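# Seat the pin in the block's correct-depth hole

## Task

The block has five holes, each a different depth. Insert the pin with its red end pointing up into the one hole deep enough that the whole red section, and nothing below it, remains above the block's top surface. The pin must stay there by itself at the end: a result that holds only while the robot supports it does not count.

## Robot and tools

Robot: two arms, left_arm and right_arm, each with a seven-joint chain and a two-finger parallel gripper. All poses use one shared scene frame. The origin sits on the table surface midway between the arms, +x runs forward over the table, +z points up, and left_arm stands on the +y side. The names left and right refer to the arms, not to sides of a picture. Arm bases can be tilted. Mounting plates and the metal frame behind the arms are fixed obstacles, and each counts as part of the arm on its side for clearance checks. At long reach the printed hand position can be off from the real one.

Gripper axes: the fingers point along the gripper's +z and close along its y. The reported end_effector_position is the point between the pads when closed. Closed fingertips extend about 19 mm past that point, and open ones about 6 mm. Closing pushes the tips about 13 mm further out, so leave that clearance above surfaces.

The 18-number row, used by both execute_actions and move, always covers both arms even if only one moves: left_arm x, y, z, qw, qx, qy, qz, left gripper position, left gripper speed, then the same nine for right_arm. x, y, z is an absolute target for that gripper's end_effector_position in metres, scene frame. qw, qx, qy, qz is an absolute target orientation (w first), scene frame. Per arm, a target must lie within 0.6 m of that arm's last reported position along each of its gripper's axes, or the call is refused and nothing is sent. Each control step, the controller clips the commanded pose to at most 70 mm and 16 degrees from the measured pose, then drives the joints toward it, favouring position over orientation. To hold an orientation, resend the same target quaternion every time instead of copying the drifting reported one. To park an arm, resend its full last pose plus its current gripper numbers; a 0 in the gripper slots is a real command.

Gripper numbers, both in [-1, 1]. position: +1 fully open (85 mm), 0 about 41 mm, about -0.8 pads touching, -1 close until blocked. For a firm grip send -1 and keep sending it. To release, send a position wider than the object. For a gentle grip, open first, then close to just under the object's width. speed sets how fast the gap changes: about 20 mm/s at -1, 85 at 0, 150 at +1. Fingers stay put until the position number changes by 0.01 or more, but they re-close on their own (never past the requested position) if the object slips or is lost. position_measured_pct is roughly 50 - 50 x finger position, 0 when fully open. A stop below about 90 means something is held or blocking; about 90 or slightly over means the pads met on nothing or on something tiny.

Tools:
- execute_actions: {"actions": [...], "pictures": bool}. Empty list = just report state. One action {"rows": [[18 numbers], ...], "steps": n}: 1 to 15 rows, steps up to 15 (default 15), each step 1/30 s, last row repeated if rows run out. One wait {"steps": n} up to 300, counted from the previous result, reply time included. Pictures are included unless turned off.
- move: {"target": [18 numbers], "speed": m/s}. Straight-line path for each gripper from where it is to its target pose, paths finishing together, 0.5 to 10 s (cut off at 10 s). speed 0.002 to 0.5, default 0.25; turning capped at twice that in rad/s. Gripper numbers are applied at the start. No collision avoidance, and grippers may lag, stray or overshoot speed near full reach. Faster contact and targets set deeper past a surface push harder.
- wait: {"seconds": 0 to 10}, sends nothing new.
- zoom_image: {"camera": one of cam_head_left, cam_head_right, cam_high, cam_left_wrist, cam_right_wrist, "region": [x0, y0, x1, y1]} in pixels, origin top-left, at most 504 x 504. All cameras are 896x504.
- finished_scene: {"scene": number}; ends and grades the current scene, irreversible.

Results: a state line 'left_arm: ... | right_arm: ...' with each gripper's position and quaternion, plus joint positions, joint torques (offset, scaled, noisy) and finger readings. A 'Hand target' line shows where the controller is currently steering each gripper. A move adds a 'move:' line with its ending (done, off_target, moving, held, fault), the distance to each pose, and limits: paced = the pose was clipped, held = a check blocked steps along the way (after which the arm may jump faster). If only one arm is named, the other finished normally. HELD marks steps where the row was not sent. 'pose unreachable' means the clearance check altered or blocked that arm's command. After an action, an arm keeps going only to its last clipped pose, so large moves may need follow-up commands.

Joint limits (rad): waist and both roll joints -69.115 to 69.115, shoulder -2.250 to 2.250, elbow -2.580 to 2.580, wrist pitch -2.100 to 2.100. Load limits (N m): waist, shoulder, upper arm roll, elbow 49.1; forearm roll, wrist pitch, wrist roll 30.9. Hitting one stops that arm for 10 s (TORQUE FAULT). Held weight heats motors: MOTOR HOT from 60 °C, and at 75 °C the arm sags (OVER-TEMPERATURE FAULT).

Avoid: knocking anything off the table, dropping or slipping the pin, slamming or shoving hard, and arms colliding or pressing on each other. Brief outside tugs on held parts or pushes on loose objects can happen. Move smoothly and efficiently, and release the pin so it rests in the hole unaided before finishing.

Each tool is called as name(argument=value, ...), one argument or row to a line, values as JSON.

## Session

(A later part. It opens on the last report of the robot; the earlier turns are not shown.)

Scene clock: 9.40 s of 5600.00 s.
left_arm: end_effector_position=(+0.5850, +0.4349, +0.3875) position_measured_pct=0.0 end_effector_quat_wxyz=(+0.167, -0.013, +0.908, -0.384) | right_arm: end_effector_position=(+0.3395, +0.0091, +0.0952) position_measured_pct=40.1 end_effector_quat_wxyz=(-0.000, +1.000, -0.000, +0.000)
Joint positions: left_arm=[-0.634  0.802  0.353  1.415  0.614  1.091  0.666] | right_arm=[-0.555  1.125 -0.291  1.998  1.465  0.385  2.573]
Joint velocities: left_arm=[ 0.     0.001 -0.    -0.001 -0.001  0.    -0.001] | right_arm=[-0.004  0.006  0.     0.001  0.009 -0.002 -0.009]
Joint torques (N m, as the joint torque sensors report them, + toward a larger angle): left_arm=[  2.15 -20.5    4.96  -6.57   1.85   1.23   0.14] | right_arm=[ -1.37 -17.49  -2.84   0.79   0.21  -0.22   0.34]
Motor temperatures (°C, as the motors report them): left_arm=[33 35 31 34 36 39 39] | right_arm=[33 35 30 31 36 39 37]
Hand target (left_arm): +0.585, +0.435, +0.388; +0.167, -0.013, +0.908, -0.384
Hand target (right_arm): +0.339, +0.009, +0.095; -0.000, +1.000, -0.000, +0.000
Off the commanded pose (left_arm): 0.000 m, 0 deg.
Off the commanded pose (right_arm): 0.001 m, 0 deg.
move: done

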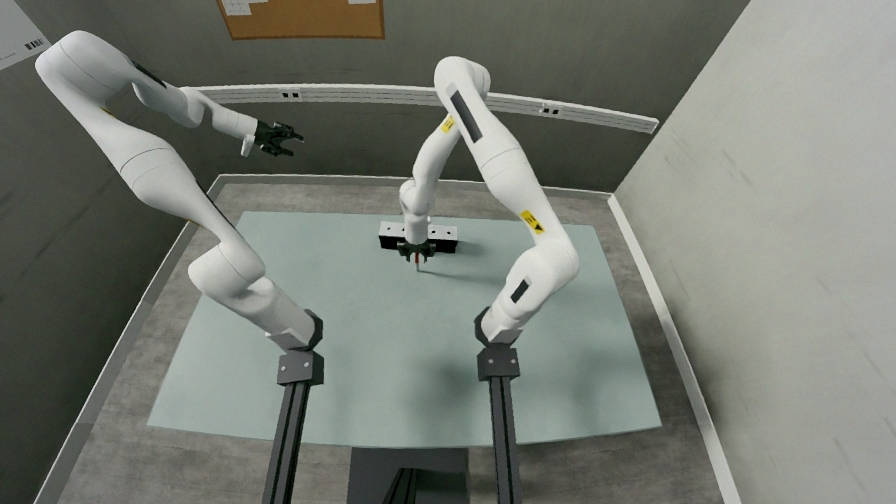

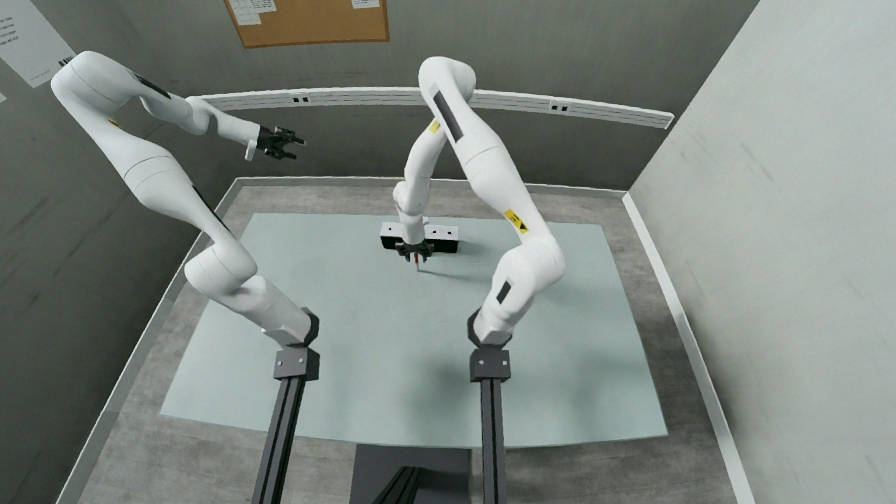

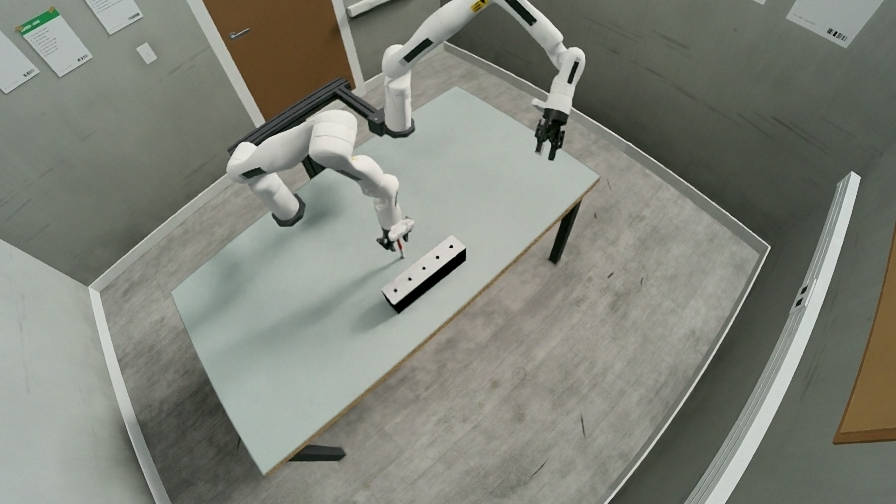

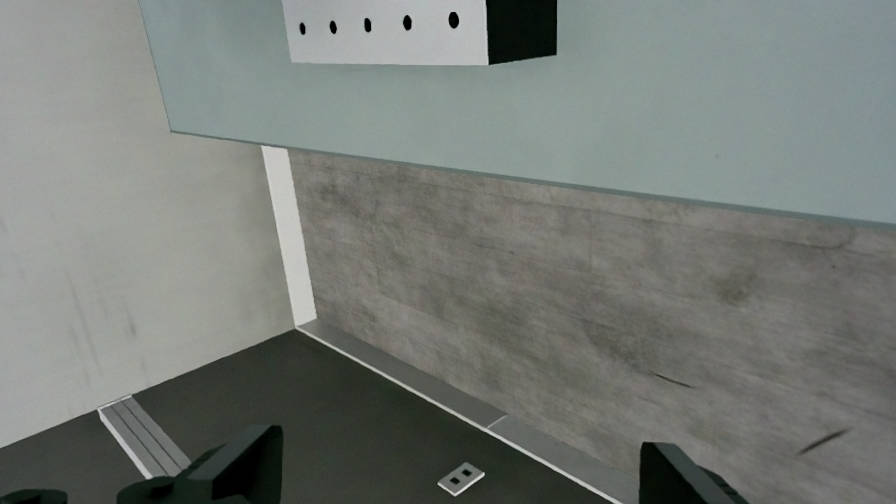

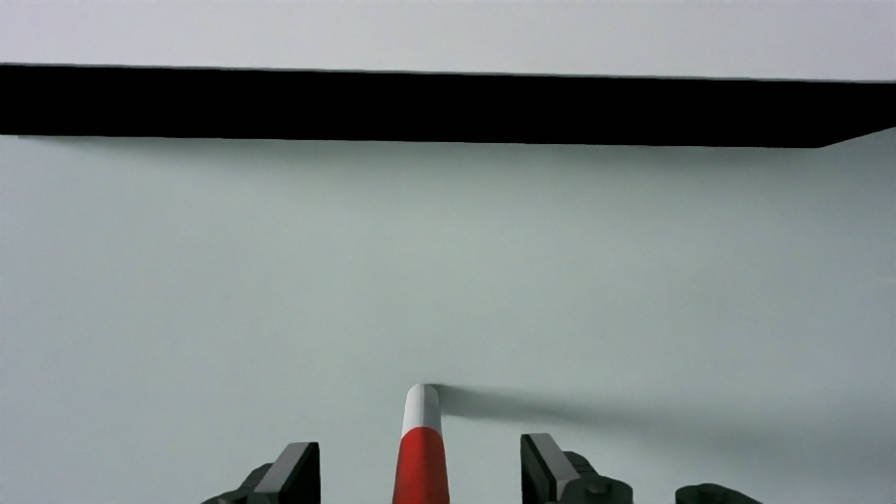

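move(
  target=[0.585,0.4349,0.3875,0.167,-0.013,0.908,-0.384,1,0,0.339,0.009,0.095,0,1,0,0,-1,-0.3],
)

move(
  target=[0.585,0.4349,0.3875,0.167,-0.013,0.908,-0.384,1,0,0.35,0.009,0.2,0,1,0,0,-1,-0.3],
  speed=0.15,
)

move(
  target=[0.585,0.4349,0.3875,0.167,-0.013,0.908,-0.384,1,0,0.472,0.011,0.193,0,1,0,0,-1,-0.3],
  speed=0.15,
)

zoom_image(
  camera="cam_right_wrist",
  region=[360,340,480,440],
)

Scene clock: 12.63 s of 5600.00 s.
left_arm: end_effector_position=(+0.5850, +0.4349, +0.3875) position_measured_pct=0.0 end_effector_quat_wxyz=(+0.167, -0.013, +0.908, -0.384) | right_arm: end_effector_position=(+0.3391, +0.0091, +0.0952) position_measured_pct=80.6 end_effector_quat_wxyz=(-0.000, +1.000, +0.000, +0.000)
Joint positions: left_arm=[-0.634  0.802  0.353  1.415  0.614  1.091  0.666] | right_arm=[-0.556  1.125 -0.291  1.999  1.465  0.385  2.574]
Joint velocities: left_arm=[ 0.     0.    -0.    -0.    -0.002  0.001  0.002] | right_arm=[ 0.    -0.001 -0.     0.001 -0.     0.001 -0.   ]
Joint torques (N m, as the joint torque sensors report them, + toward a larger angle): left_arm=[  2.09 -20.32   5.05  -6.84   1.9    1.21   0.11] | right_arm=[ -1.32 -17.    -2.4    0.43  -0.22  -0.07  -0.04]
Motor temperatures (°C, as the motors report them): left_arm=[33 35 31 34 36 39 39] | right_arm=[33 35 30 31 36 39 37]
Hand target (left_arm): +0.585, +0.435, +0.388; +0.167, -0.013, +0.908, -0.384
Hand target (right_arm): +0.339, +0.009, +0.095; +0.000, +1.000, -0.000, +0.000
Off the commanded pose (left_arm): 0.000 m, 0 deg.
Off the commanded pose (right_arm): 0.000 m, 0 deg.
move: done

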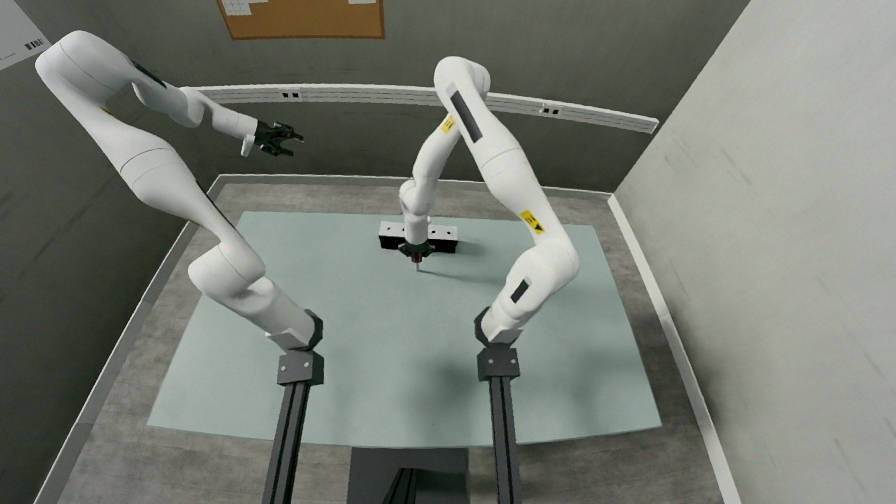

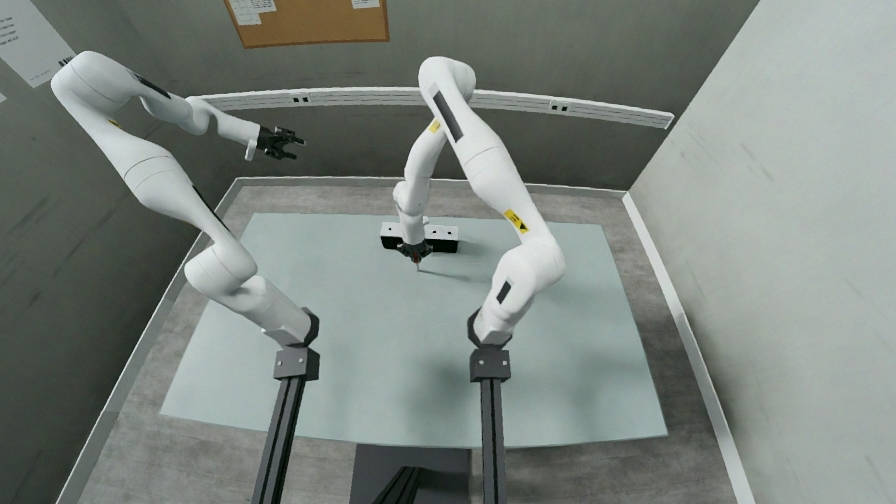

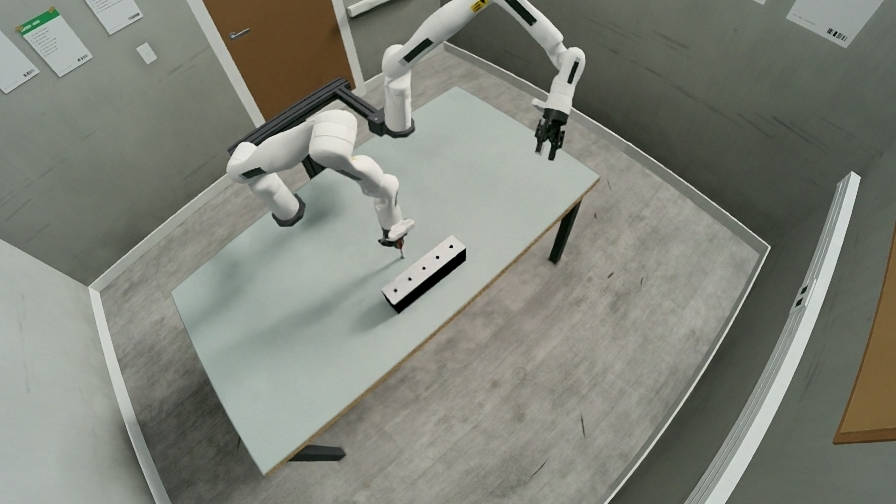

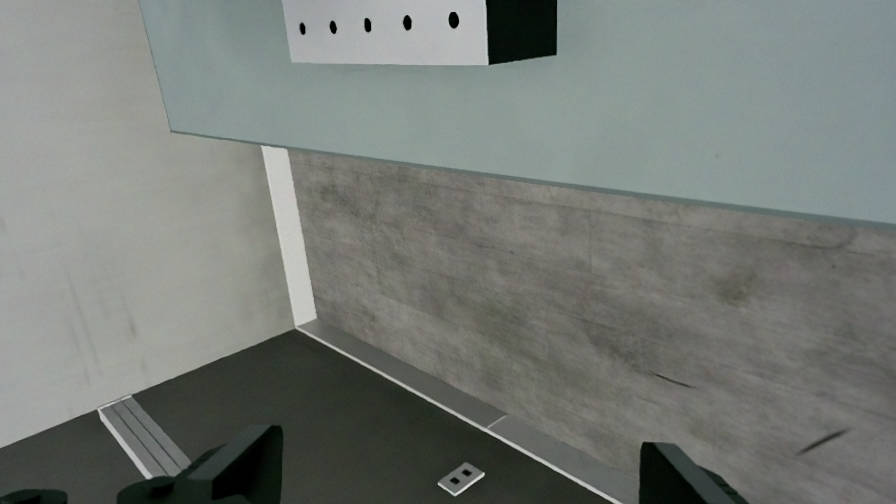

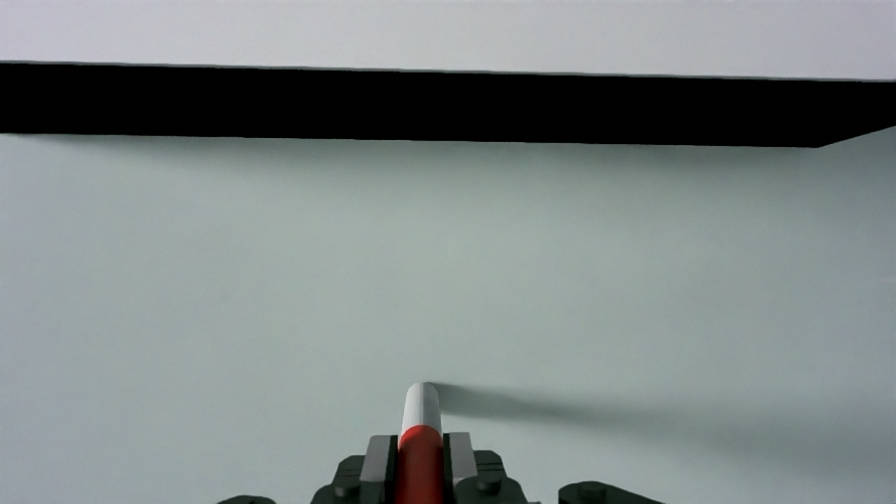

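Scene clock: 13.80 s of 5600.00 s.
left_arm: end_effector_position=(+0.5850, +0.4349, +0.3875) position_measured_pct=0.0 end_effector_quat_wxyz=(+0.167, -0.013, +0.908, -0.384) | right_arm: end_effector_position=(+0.3496, +0.0089, +0.2000) position_measured_pct=80.6 end_effector_quat_wxyz=(+0.000, +1.000, +0.001, -0.000)
Joint positions: left_arm=[-0.634  0.802  0.353  1.415  0.614  1.091  0.666] | right_arm=[-0.445  0.888 -0.482  2.027  1.053  0.569  2.969]
Joint velocities: left_arm=[-0.     0.001 -0.    -0.     0.002 -0.     0.   ] | right_arm=[ 0.004 -0.003 -0.002  0.    -0.002 -0.     0.001]
Joint torques (N m, as the joint torque sensors report them, + toward a larger angle): left_arm=[  2.29 -20.49   4.99  -6.56   1.77   1.35   0.1 ] | right_arm=[ -1.01 -16.75  -3.21  -1.57  -0.23  -0.27  -0.07]
Motor temperatures (°C, as the motors report them): left_arm=[33 35 31 34 36 39 39] | right_arm=[33 35 30 31 36 39 37]
Hand target (left_arm): +0.585, +0.435, +0.388; +0.167, -0.013, +0.908, -0.384
Hand target (right_arm): +0.350, +0.009, +0.200; +0.000, +1.000, +0.000, -0.000
Off the commanded pose (left_arm): 0.000 m, 0 deg.
Off the commanded pose (right_arm): 0.000 m, 0 deg.
move: done

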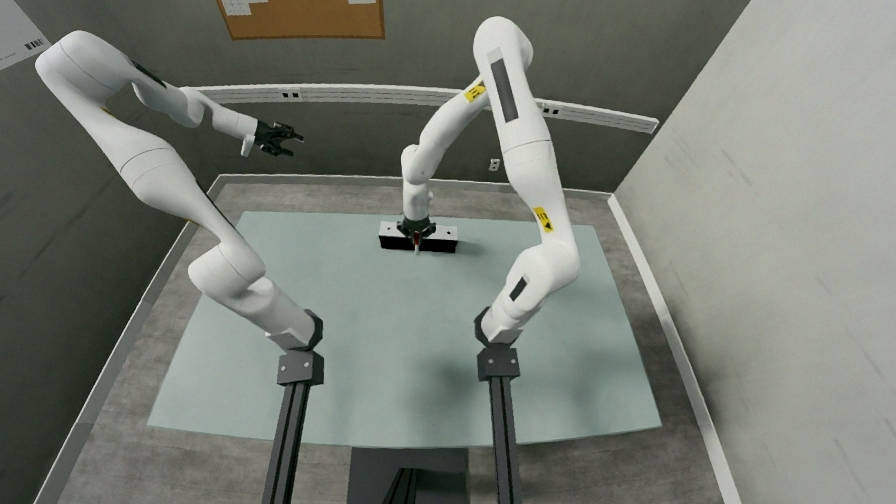

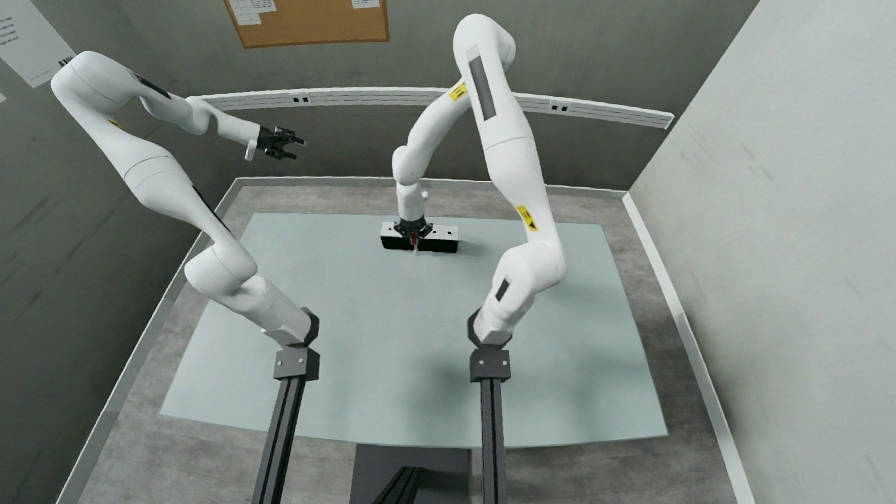

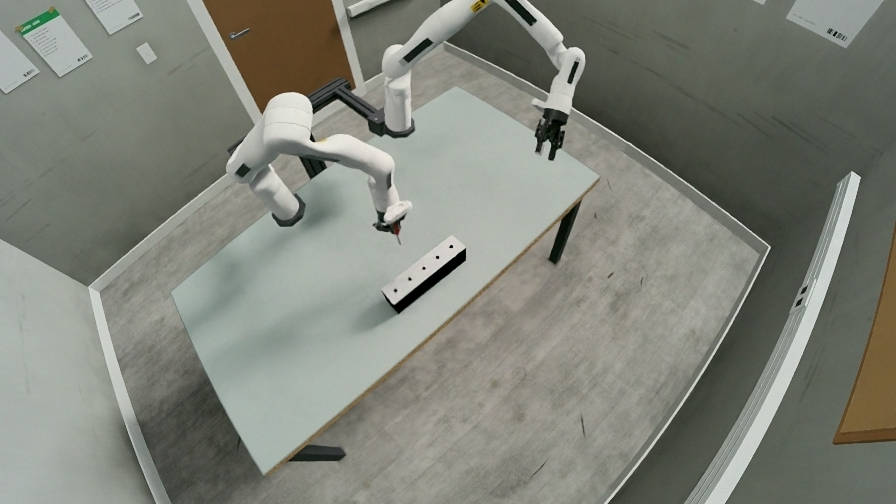

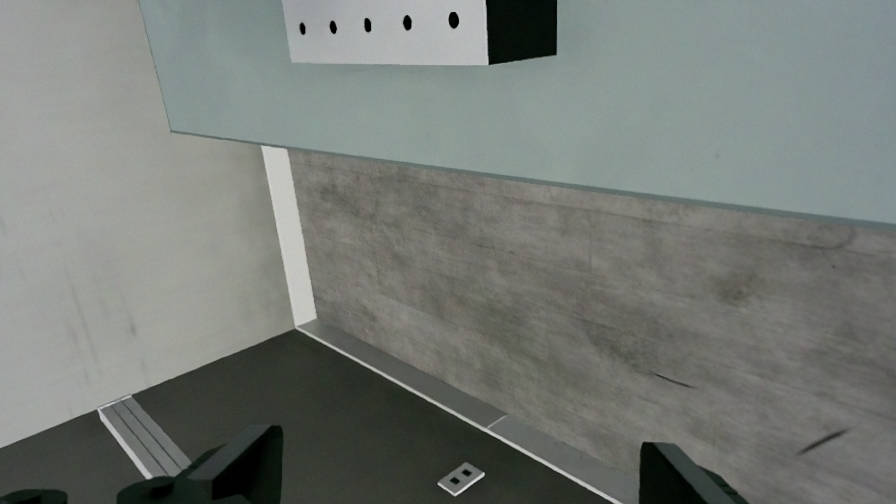

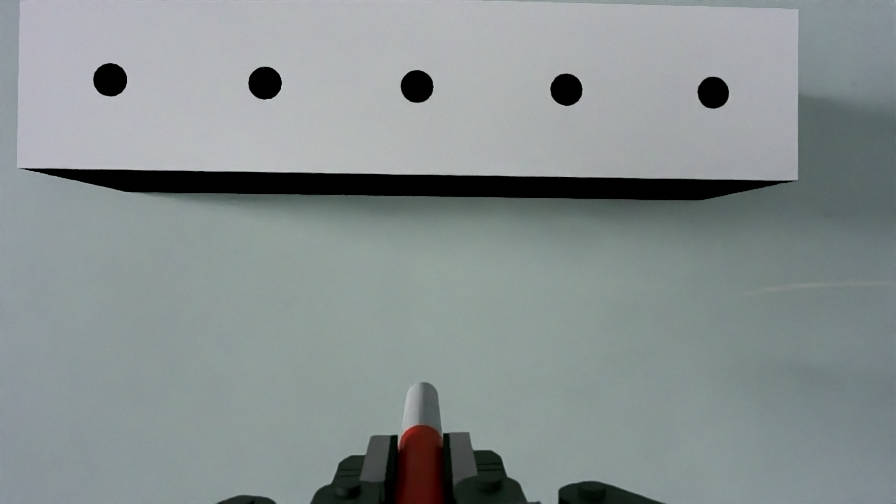

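Scene clock: 15.03 s of 5600.00 s.
left_arm: end_effector_position=(+0.5850, +0.4349, +0.3875) position_measured_pct=0.0 end_effector_quat_wxyz=(+0.167, -0.013, +0.908, -0.384) | right_arm: end_effector_position=(+0.4720, +0.0112, +0.1934) position_measured_pct=80.6 end_effector_quat_wxyz=(-0.001, +1.000, +0.000, -0.000)
Joint positions: left_arm=[-0.634  0.802  0.353  1.415  0.614  1.091  0.666] | right_arm=[-0.269  0.999 -0.556  1.673  0.904  0.772  3.387]
Joint velocities: left_arm=[ 0.     0.    -0.     0.    -0.002 -0.001 -0.   ] | right_arm=[ 0.002  0.007  0.002 -0.003 -0.003  0.001  0.002]
Joint torques (N m, as the joint torque sensors report them, + toward a larger angle): left_arm=[  2.3  -20.41   5.08  -6.75   1.78   1.35  -0.05] | right_arm=[ -1.23 -20.46  -4.09  -3.05  -0.18  -0.27   0.03]
Motor temperatures (°C, as the motors report them): left_arm=[33 35 31 34 36 39 39] | right_arm=[33 35 30 31 36 39 37]
Hand target (left_arm): +0.585, +0.435, +0.388; +0.167, -0.013, +0.908, -0.384
Hand target (right_arm): +0.472, +0.011, +0.193; -0.000, +1.000, +0.000, -0.000
Off the commanded pose (left_arm): 0.000 m, 0 deg.
Off the commanded pose (right_arm): 0.000 m, 0 deg.
move: done

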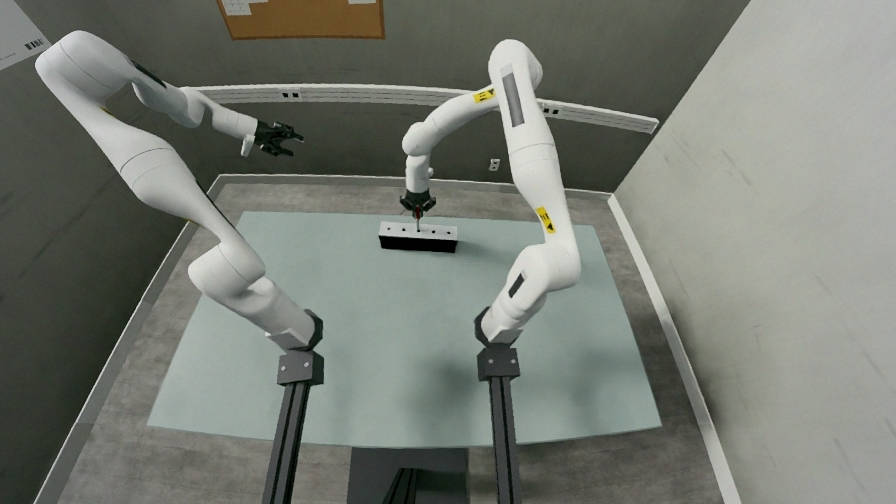

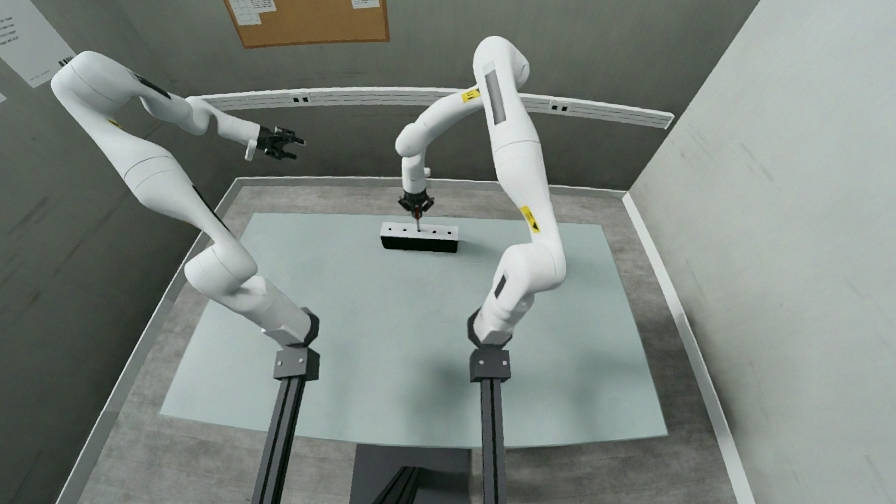

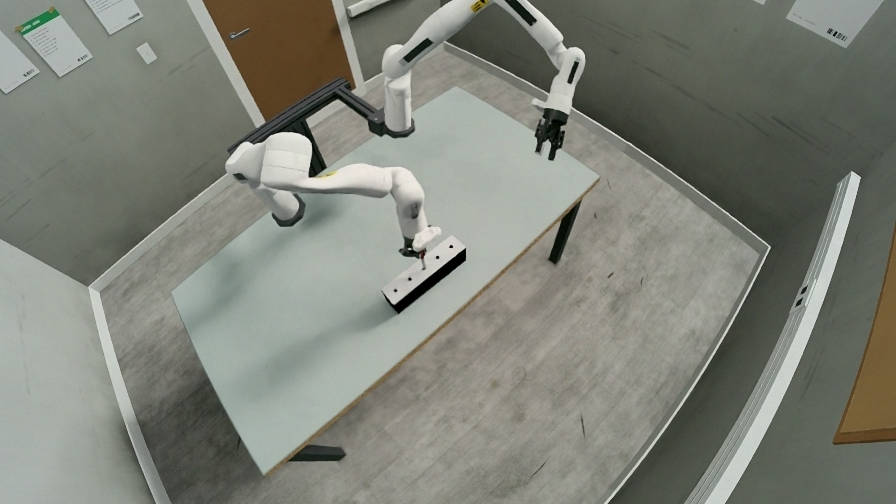

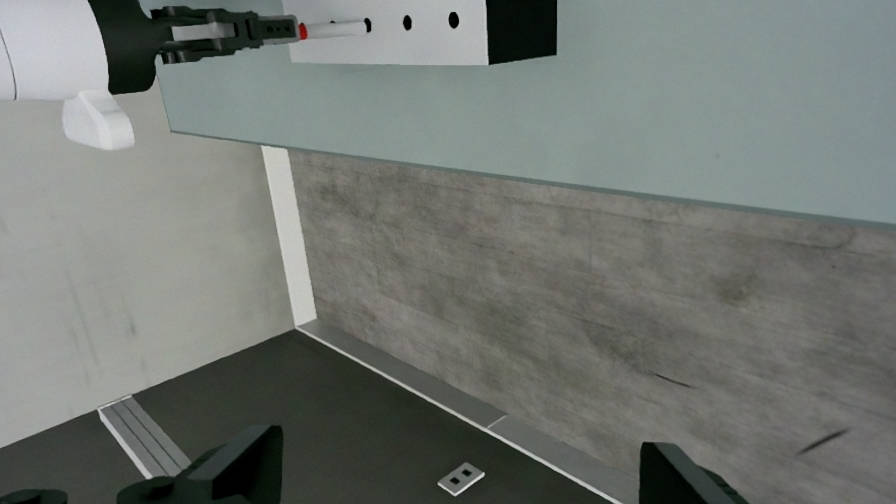

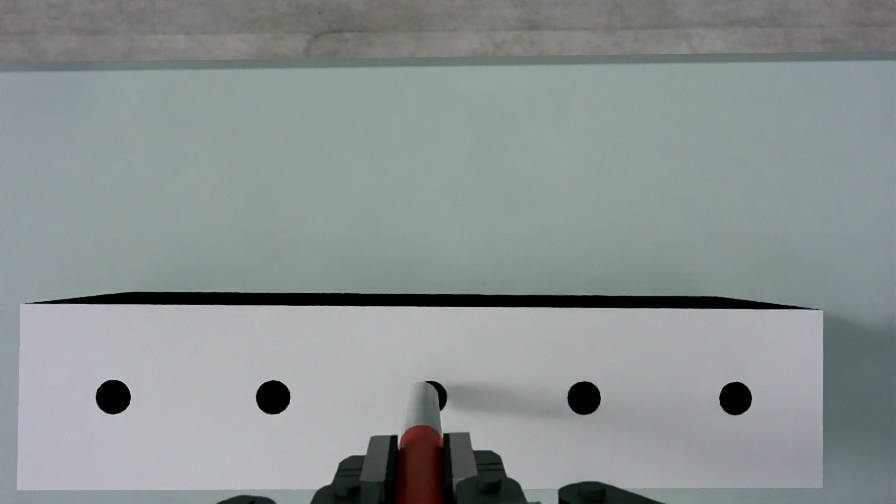

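Region (360, 340, 480, 440) of cam_right_wrist's 896x504 image, scaled by 4.200.

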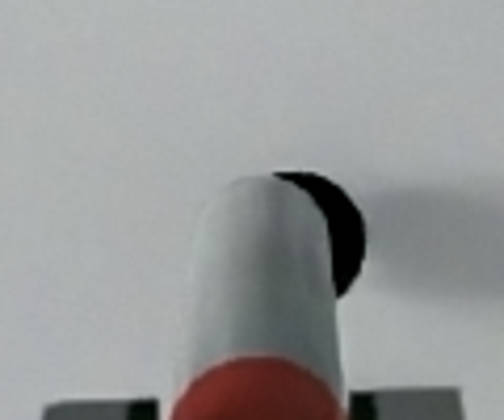

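move(
  target=[0.585,0.4349,0.3875,0.167,-0.013,0.908,-0.384,1,0,0.4698,0.0082,0.19,0,1,0,0,-1,-0.3],
  speed=0.05,
)

zoom_image(
  camera="cam_right_wrist",
  region=[360,340,480,440],
)

Scene clock: 16.90 s of 5600.00 s.
left_arm: end_effector_position=(+0.5850, +0.4349, +0.3875) position_measured_pct=0.0 end_effector_quat_wxyz=(+0.167, -0.013, +0.908, -0.384) | right_arm: end_effector_position=(+0.4698, +0.0082, +0.1900) position_measured_pct=80.6 end_effector_quat_wxyz=(+0.000, +1.000, -0.000, +0.000)
Joint positions: left_arm=[-0.634  0.802  0.353  1.415  0.614  1.091  0.666] | right_arm=[-0.268  1.    -0.549  1.685  0.913  0.759  3.378]
Joint velocities: left_arm=[ 0.     0.001  0.     0.001 -0.    -0.    -0.001] | right_arm=[-0.001 -0.001  0.001  0.     0.    -0.001 -0.001]
Joint torques (N m, as the joint torque sensors report them, + toward a larger angle): left_arm=[  2.15 -20.41   5.15  -6.89   1.75   1.31   0.14] | right_arm=[ -1.55 -19.82  -4.75  -3.19  -0.2   -0.21   0.04]
Motor temperatures (°C, as the motors report them): left_arm=[33 35 31 34 36 39 39] | right_arm=[33 35 30 31 36 39 37]
Hand target (left_arm): +0.585, +0.435, +0.388; +0.167, -0.013, +0.908, -0.384
Hand target (right_arm): +0.470, +0.008, +0.190; +0.000, +1.000, -0.000, +0.000
Off the commanded pose (left_arm): 0.000 m, 0 deg.
Off the commanded pose (right_arm): 0.000 m, 0 deg.
move: done

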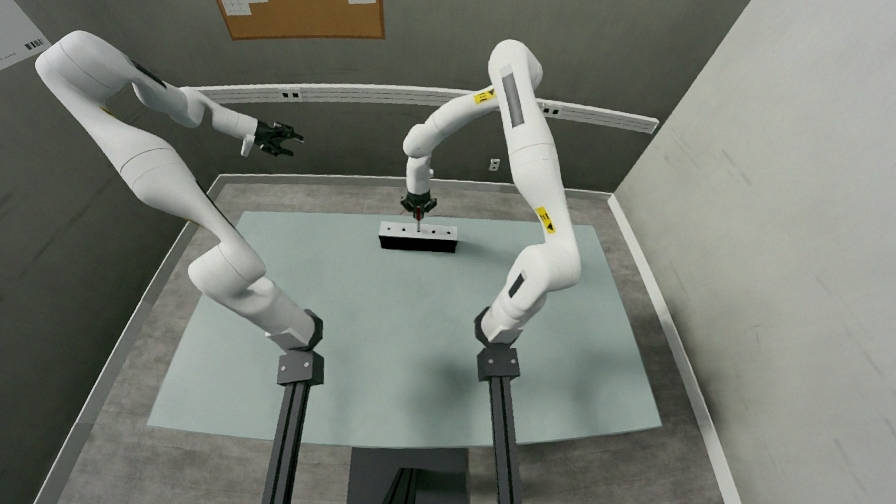

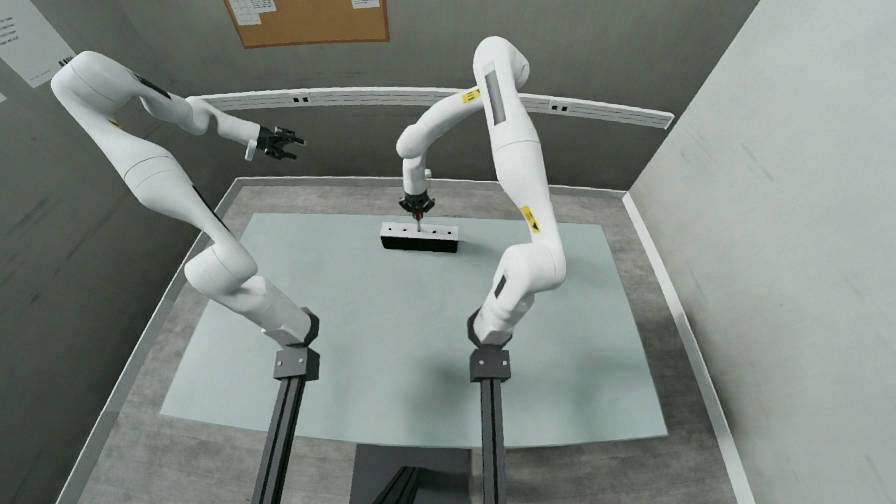

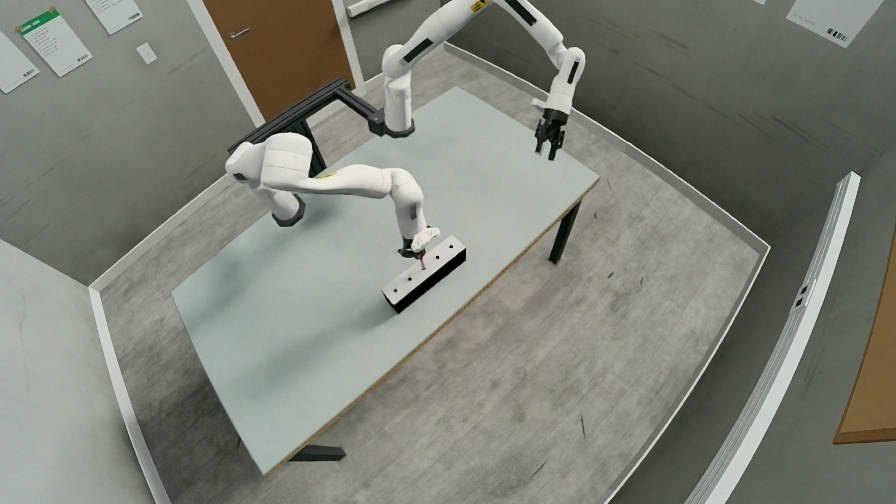

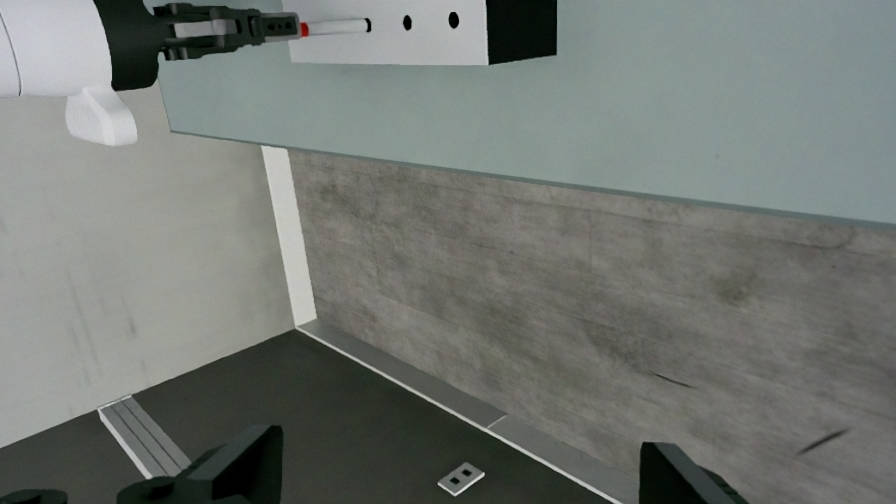

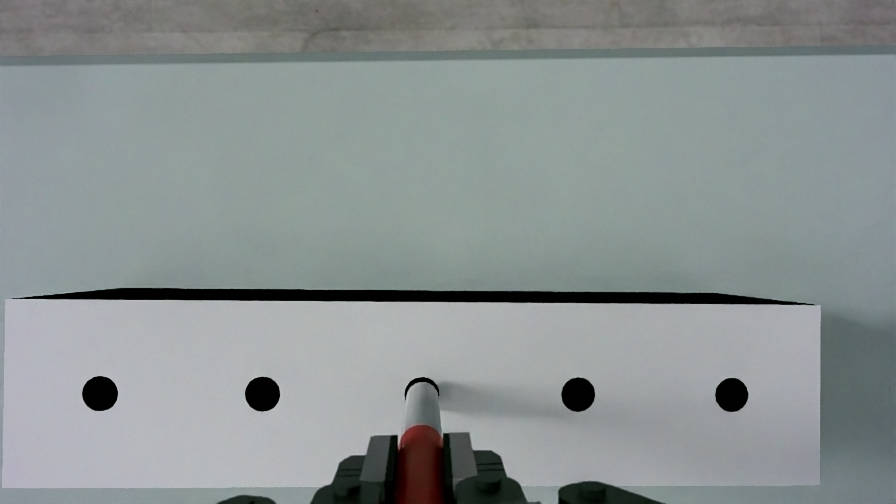

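Region (360, 340, 480, 440) of cam_right_wrist's 896x504 image, scaled by 4.200.

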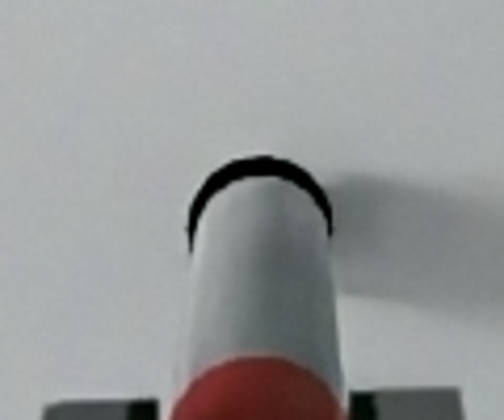

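execute_actions(
  actions=[
    {"rows":[[0.585,0.4349,0.3875,0.167,-0.013,0.908,-0.384,1,0,0.4698,0.0084,0.18,0,1,0,0,-1,-0.3]]},
  ],
  pictures=false,
)

Scene clock: 18.20 s of 5600.00 s.
left_arm: end_effector_position=(+0.5850, +0.4349, +0.3875) position_measured_pct=0.0 end_effector_quat_wxyz=(+0.167, -0.013, +0.908, -0.384) | right_arm: end_effector_position=(+0.4698, +0.0084, +0.1800) position_measured_pct=80.6 end_effector_quat_wxyz=(-0.000, +1.000, -0.000, +0.000)
Joint positions: left_arm=[-0.634  0.802  0.353  1.415  0.614  1.091  0.666] | right_arm=[-0.273  1.019 -0.537  1.682  0.927  0.743  3.368]
Joint velocities: left_arm=[ 0.    -0.001 -0.    -0.     0.001  0.001 -0.   ] | right_arm=[-0.001  0.     0.    -0.     0.     0.001 -0.001]
Joint torques (N m, as the joint torque sensors report them, + toward a larger angle): left_arm=[  2.25 -20.26   5.16  -6.79   1.82   1.24   0.  ] | right_arm=[ -1.41 -20.68  -4.93  -3.24  -0.1   -0.34  -0.03]
Motor temperatures (°C, as the motors report them): left_arm=[33 35 31 34 36 39 39] | right_arm=[33 35 30 31 36 39 37]
Hand target (left_arm): +0.585, +0.435, +0.388; +0.167, -0.013, +0.908, -0.384
Hand target (right_arm): +0.470, +0.008, +0.180; -0.000, +1.000, -0.000, +0.000
Off the commanded pose (left_arm): 0.000 m, 0 deg.
Off the commanded pose (right_arm): 0.000 m, 0 deg.
Steps of this call (steps 1 to 24: nothing new was sent; steps 25 to 39: all 15 steps of this action). Readings (end_effector_position | what the end effector reports):
25: left_arm (+0.5850, +0.4349, +0.3875) | right_arm (+0.4696, +0.0083, +0.1894) | left_arm position_measured_pct=0.0 | right_arm position_measured_pct=80.6
26: left_arm (+0.5850, +0.4349, +0.3875) | right_arm (+0.4695, +0.0088, +0.1868) | left_arm position_measured_pct=0.0 | right_arm position_measured_pct=80.6
28: left_arm (+0.5850, +0.4349, +0.3875) | right_arm (+0.4699, +0.0082, +0.1818) | left_arm position_measured_pct=0.0 | right_arm position_measured_pct=80.6
32: left_arm (+0.5850, +0.4349, +0.3875) | right_arm (+0.4700, +0.0083, +0.1803) | left_arm position_measured_pct=0.0 | right_arm position_measured_pct=80.6
39: the state above

execute_actions(
  actions=[
    {"rows":[[0.585,0.4349,0.3875,0.167,-0.013,0.908,-0.384,1,0,0.4698,0.0084,0.168,0,1,0,0,-1,-0.3]],"steps":10},
  ],
  pictures=false,
)

Scene clock: 19.37 s of 5600.00 s.
left_arm: end_effector_position=(+0.5850, +0.4349, +0.3875) position_measured_pct=0.0 end_effector_quat_wxyz=(+0.167, -0.013, +0.908, -0.384) | right_arm: end_effector_position=(+0.4700, +0.0083, +0.1682) position_measured_pct=80.6 end_effector_quat_wxyz=(-0.000, +1.000, -0.000, +0.000)
Joint positions: left_arm=[-0.634  0.802  0.353  1.415  0.614  1.091  0.666] | right_arm=[-0.278  1.041 -0.523  1.679  0.945  0.724  3.355]
Joint velocities: left_arm=[-0.    -0.     0.    -0.001  0.004 -0.001  0.   ] | right_arm=[-0.002  0.005  0.001 -0.     0.001 -0.001 -0.001]
Joint torques (N m, as the joint torque sensors report them, + toward a larger angle): left_arm=[  2.08 -20.73   5.08  -6.75   1.8    1.28   0.07] | right_arm=[ -1.76 -20.19  -5.31  -2.97  -0.44   0.    -0.06]
Motor temperatures (°C, as the motors report them): left_arm=[33 35 31 34 36 39 39] | right_arm=[33 35 30 31 36 39 37]
Hand target (left_arm): +0.585, +0.435, +0.388; +0.167, -0.013, +0.908, -0.384
Hand target (right_arm): +0.470, +0.008, +0.168; -0.000, +1.000, -0.000, +0.000
Off the commanded pose (left_arm): 0.000 m, 0 deg.
Off the commanded pose (right_arm): 0.000 m, 0 deg.
Steps of this call (steps 1 to 25: nothing new was sent; steps 26 to 35: all 10 steps of this action). Readings (end_effector_position | what the end effector reports):
26: left_arm (+0.5850, +0.4349, +0.3875) | right_arm (+0.4696, +0.0085, +0.1794) | left_arm position_measured_pct=0.0 | right_arm position_measured_pct=80.6
27: left_arm (+0.5850, +0.4349, +0.3875) | right_arm (+0.4695, +0.0087, +0.1766) | left_arm position_measured_pct=0.0 | right_arm position_measured_pct=80.6
29: left_arm (+0.5850, +0.4349, +0.3875) | right_arm (+0.4699, +0.0082, +0.1703) | left_arm position_measured_pct=0.0 | right_arm position_measured_pct=80.6
33: left_arm (+0.5850, +0.4349, +0.3875) | right_arm (+0.4700, +0.0083, +0.1684) | left_arm position_measured_pct=0.0 | right_arm position_measured_pct=80.6
35: the state above

execute_actions(
  actions=[
    {"rows":[[0.585,0.4349,0.3875,0.167,-0.013,0.908,-0.384,1,0,0.4698,0.0084,0.156,0,1,0,0,-1,-0.3]],"steps":10},
  ],
  pictures=false,
)

Scene clock: 20.53 s of 5600.00 s.
left_arm: end_effector_position=(+0.5850, +0.4349, +0.3875) position_measured_pct=0.0 end_effector_quat_wxyz=(+0.167, -0.013, +0.908, -0.384) | right_arm: end_effector_position=(+0.4700, +0.0083, +0.1562) position_measured_pct=80.6 end_effector_quat_wxyz=(-0.000, +1.000, -0.000, +0.000)
Joint positions: left_arm=[-0.634  0.802  0.353  1.415  0.614  1.091  0.666] | right_arm=[-0.283  1.064 -0.509  1.674  0.963  0.705  3.343]
Joint velocities: left_arm=[-0.    -0.001 -0.    -0.     0.     0.    -0.001] | right_arm=[-0.002  0.004  0.002 -0.001  0.001 -0.    -0.   ]
Joint torques (N m, as the joint torque sensors report them, + toward a larger angle): left_arm=[  2.31 -20.49   5.05  -6.57   1.75   1.28   0.03] | right_arm=[ -2.15 -20.73  -4.67  -2.49  -0.15  -0.01   0.17]
Motor temperatures (°C, as the motors report them): left_arm=[33 35 31 34 36 39 39] | right_arm=[33 35 30 31 36 39 37]
Hand target (left_arm): +0.585, +0.435, +0.388; +0.167, -0.013, +0.908, -0.384
Hand target (right_arm): +0.470, +0.008, +0.156; -0.000, +1.000, -0.000, +0.000
Off the commanded pose (left_arm): 0.000 m, 0 deg.
Off the commanded pose (right_arm): 0.000 m, 0 deg.
Steps of this call (steps 1 to 25: nothing new was sent; steps 26 to 35: all 10 steps of this action). Readings (end_effector_position | what the end effector reports):
26: left_arm (+0.5850, +0.4349, +0.3875) | right_arm (+0.4696, +0.0085, +0.1674) | left_arm position_measured_pct=0.0 | right_arm position_measured_pct=80.6
27: left_arm (+0.5850, +0.4349, +0.3875) | right_arm (+0.4695, +0.0087, +0.1646) | left_arm position_measured_pct=0.0 | right_arm position_measured_pct=80.6
29: left_arm (+0.5850, +0.4349, +0.3875) | right_arm (+0.4699, +0.0082, +0.1583) | left_arm position_measured_pct=0.0 | right_arm position_measured_pct=80.6
33: left_arm (+0.5850, +0.4349, +0.3875) | right_arm (+0.4701, +0.0083, +0.1564) | left_arm position_measured_pct=0.0 | right_arm position_measured_pct=80.6
35: the state above

execute_actions(
  actions=[
    {"rows":[[0.585,0.4349,0.3875,0.167,-0.013,0.908,-0.384,1,0,0.4698,0.0084,0.146,0,1,0,0,-1,-0.3]],"steps":10},
  ],
  pictures=false,
)

Scene clock: 21.70 s of 5600.00 s.
left_arm: end_effector_position=(+0.5850, +0.4349, +0.3875) position_measured_pct=0.0 end_effector_quat_wxyz=(+0.167, -0.013, +0.908, -0.384) | right_arm: end_effector_position=(+0.4700, +0.0083, +0.1462) position_measured_pct=80.6 end_effector_quat_wxyz=(-0.000, +1.000, -0.000, +0.000)
Joint positions: left_arm=[-0.634  0.802  0.353  1.415  0.614  1.091  0.666] | right_arm=[-0.288  1.083 -0.497  1.67   0.977  0.69   3.333]
Joint velocities: left_arm=[-0.    -0.    -0.    -0.001 -0.    -0.001 -0.001] | right_arm=[-0.002  0.004  0.    -0.001  0.001  0.001 -0.001]
Joint torques (N m, as the joint torque sensors report them, + toward a larger angle): left_arm=[  2.19 -20.21   5.21  -6.78   1.82   1.51   0.18] | right_arm=[ -1.28 -20.26  -4.72  -2.87  -0.22  -0.25  -0.08]
Motor temperatures (°C, as the motors report them): left_arm=[33 35 31 34 36 39 39] | right_arm=[33 35 30 31 36 39 37]
Hand target (left_arm): +0.585, +0.435, +0.388; +0.167, -0.013, +0.908, -0.384
Hand target (right_arm): +0.470, +0.008, +0.146; -0.000, +1.000, -0.000, +0.000
Off the commanded pose (left_arm): 0.000 m, 0 deg.
Off the commanded pose (right_arm): 0.000 m, 0 deg.
Steps of this call (steps 1 to 25: nothing new was sent; steps 26 to 35: all 10 steps of this action). Readings (end_effector_position | what the end effector reports):
26: left_arm (+0.5850, +0.4349, +0.3875) | right_arm (+0.4696, +0.0085, +0.1554) | left_arm position_measured_pct=0.0 | right_arm position_measured_pct=80.6
27: left_arm (+0.5850, +0.4349, +0.3875) | right_arm (+0.4696, +0.0087, +0.1529) | left_arm position_measured_pct=0.0 | right_arm position_measured_pct=80.6
29: left_arm (+0.5850, +0.4349, +0.3875) | right_arm (+0.4700, +0.0082, +0.1478) | left_arm position_measured_pct=0.0 | right_arm position_measured_pct=80.6
33: left_arm (+0.5850, +0.4349, +0.3875) | right_arm (+0.4701, +0.0083, +0.1464) | left_arm position_measured_pct=0.0 | right_arm position_measured_pct=80.6
35: the state above

execute_actions(
  actions=[
    {"rows":[[0.585,0.4349,0.3875,0.167,-0.013,0.908,-0.384,1,0,0.4698,0.0084,0.136,0,1,0,0,-1,-0.3]],"steps":10},
  ],
  pictures=false,
)

Scene clock: 22.70 s of 5600.00 s.
left_arm: end_effector_position=(+0.5850, +0.4349, +0.3875) position_measured_pct=0.0 end_effector_quat_wxyz=(+0.167, -0.013, +0.908, -0.384) | right_arm: end_effector_position=(+0.4700, +0.0083, +0.1362) position_measured_pct=80.6 end_effector_quat_wxyz=(-0.000, +1.000, -0.000, +0.000)
Joint positions: left_arm=[-0.634  0.802  0.353  1.415  0.614  1.091  0.666] | right_arm=[-0.292  1.102 -0.485  1.664  0.991  0.675  3.323]
Joint velocities: left_arm=[ 0.     0.001 -0.     0.001  0.001 -0.001  0.001] | right_arm=[-0.001  0.005  0.001 -0.001  0.001 -0.002 -0.   ]
Joint torques (N m, as the joint torque sensors report them, + toward a larger angle): left_arm=[  2.13 -20.4    5.13  -6.76   1.81   1.2    0.07] | right_arm=[ -2.31 -20.29  -5.08  -2.24  -0.22  -0.24   0.25]
Motor temperatures (°C, as the motors report them): left_arm=[33 35 31 34 36 39 39] | right_arm=[33 35 30 31 36 39 37]
Hand target (left_arm): +0.585, +0.435, +0.388; +0.167, -0.013, +0.908, -0.384
Hand target (right_arm): +0.470, +0.008, +0.136; -0.000, +1.000, -0.000, +0.000
Off the commanded pose (left_arm): 0.000 m, 0 deg.
Off the commanded pose (right_arm): 0.000 m, 0 deg.
Steps of this call (steps 1 to 20: nothing new was sent; steps 21 to 30: all 10 steps of this action). Readings (end_effector_position | what the end effector reports):
21: left_arm (+0.5850, +0.4349, +0.3875) | right_arm (+0.4696, +0.0085, +0.1454) | left_arm position_measured_pct=0.0 | right_arm position_measured_pct=80.6
22: left_arm (+0.5850, +0.4349, +0.3875) | right_arm (+0.4696, +0.0086, +0.1429) | left_arm position_measured_pct=0.0 | right_arm position_measured_pct=80.6
24: left_arm (+0.5850, +0.4349, +0.3875) | right_arm (+0.4700, +0.0082, +0.1378) | left_arm position_measured_pct=0.0 | right_arm position_measured_pct=80.6
28: left_arm (+0.5850, +0.4349, +0.3875) | right_arm (+0.4701, +0.0083, +0.1364) | left_arm position_measured_pct=0.0 | right_arm position_measured_pct=80.6
30: the state above


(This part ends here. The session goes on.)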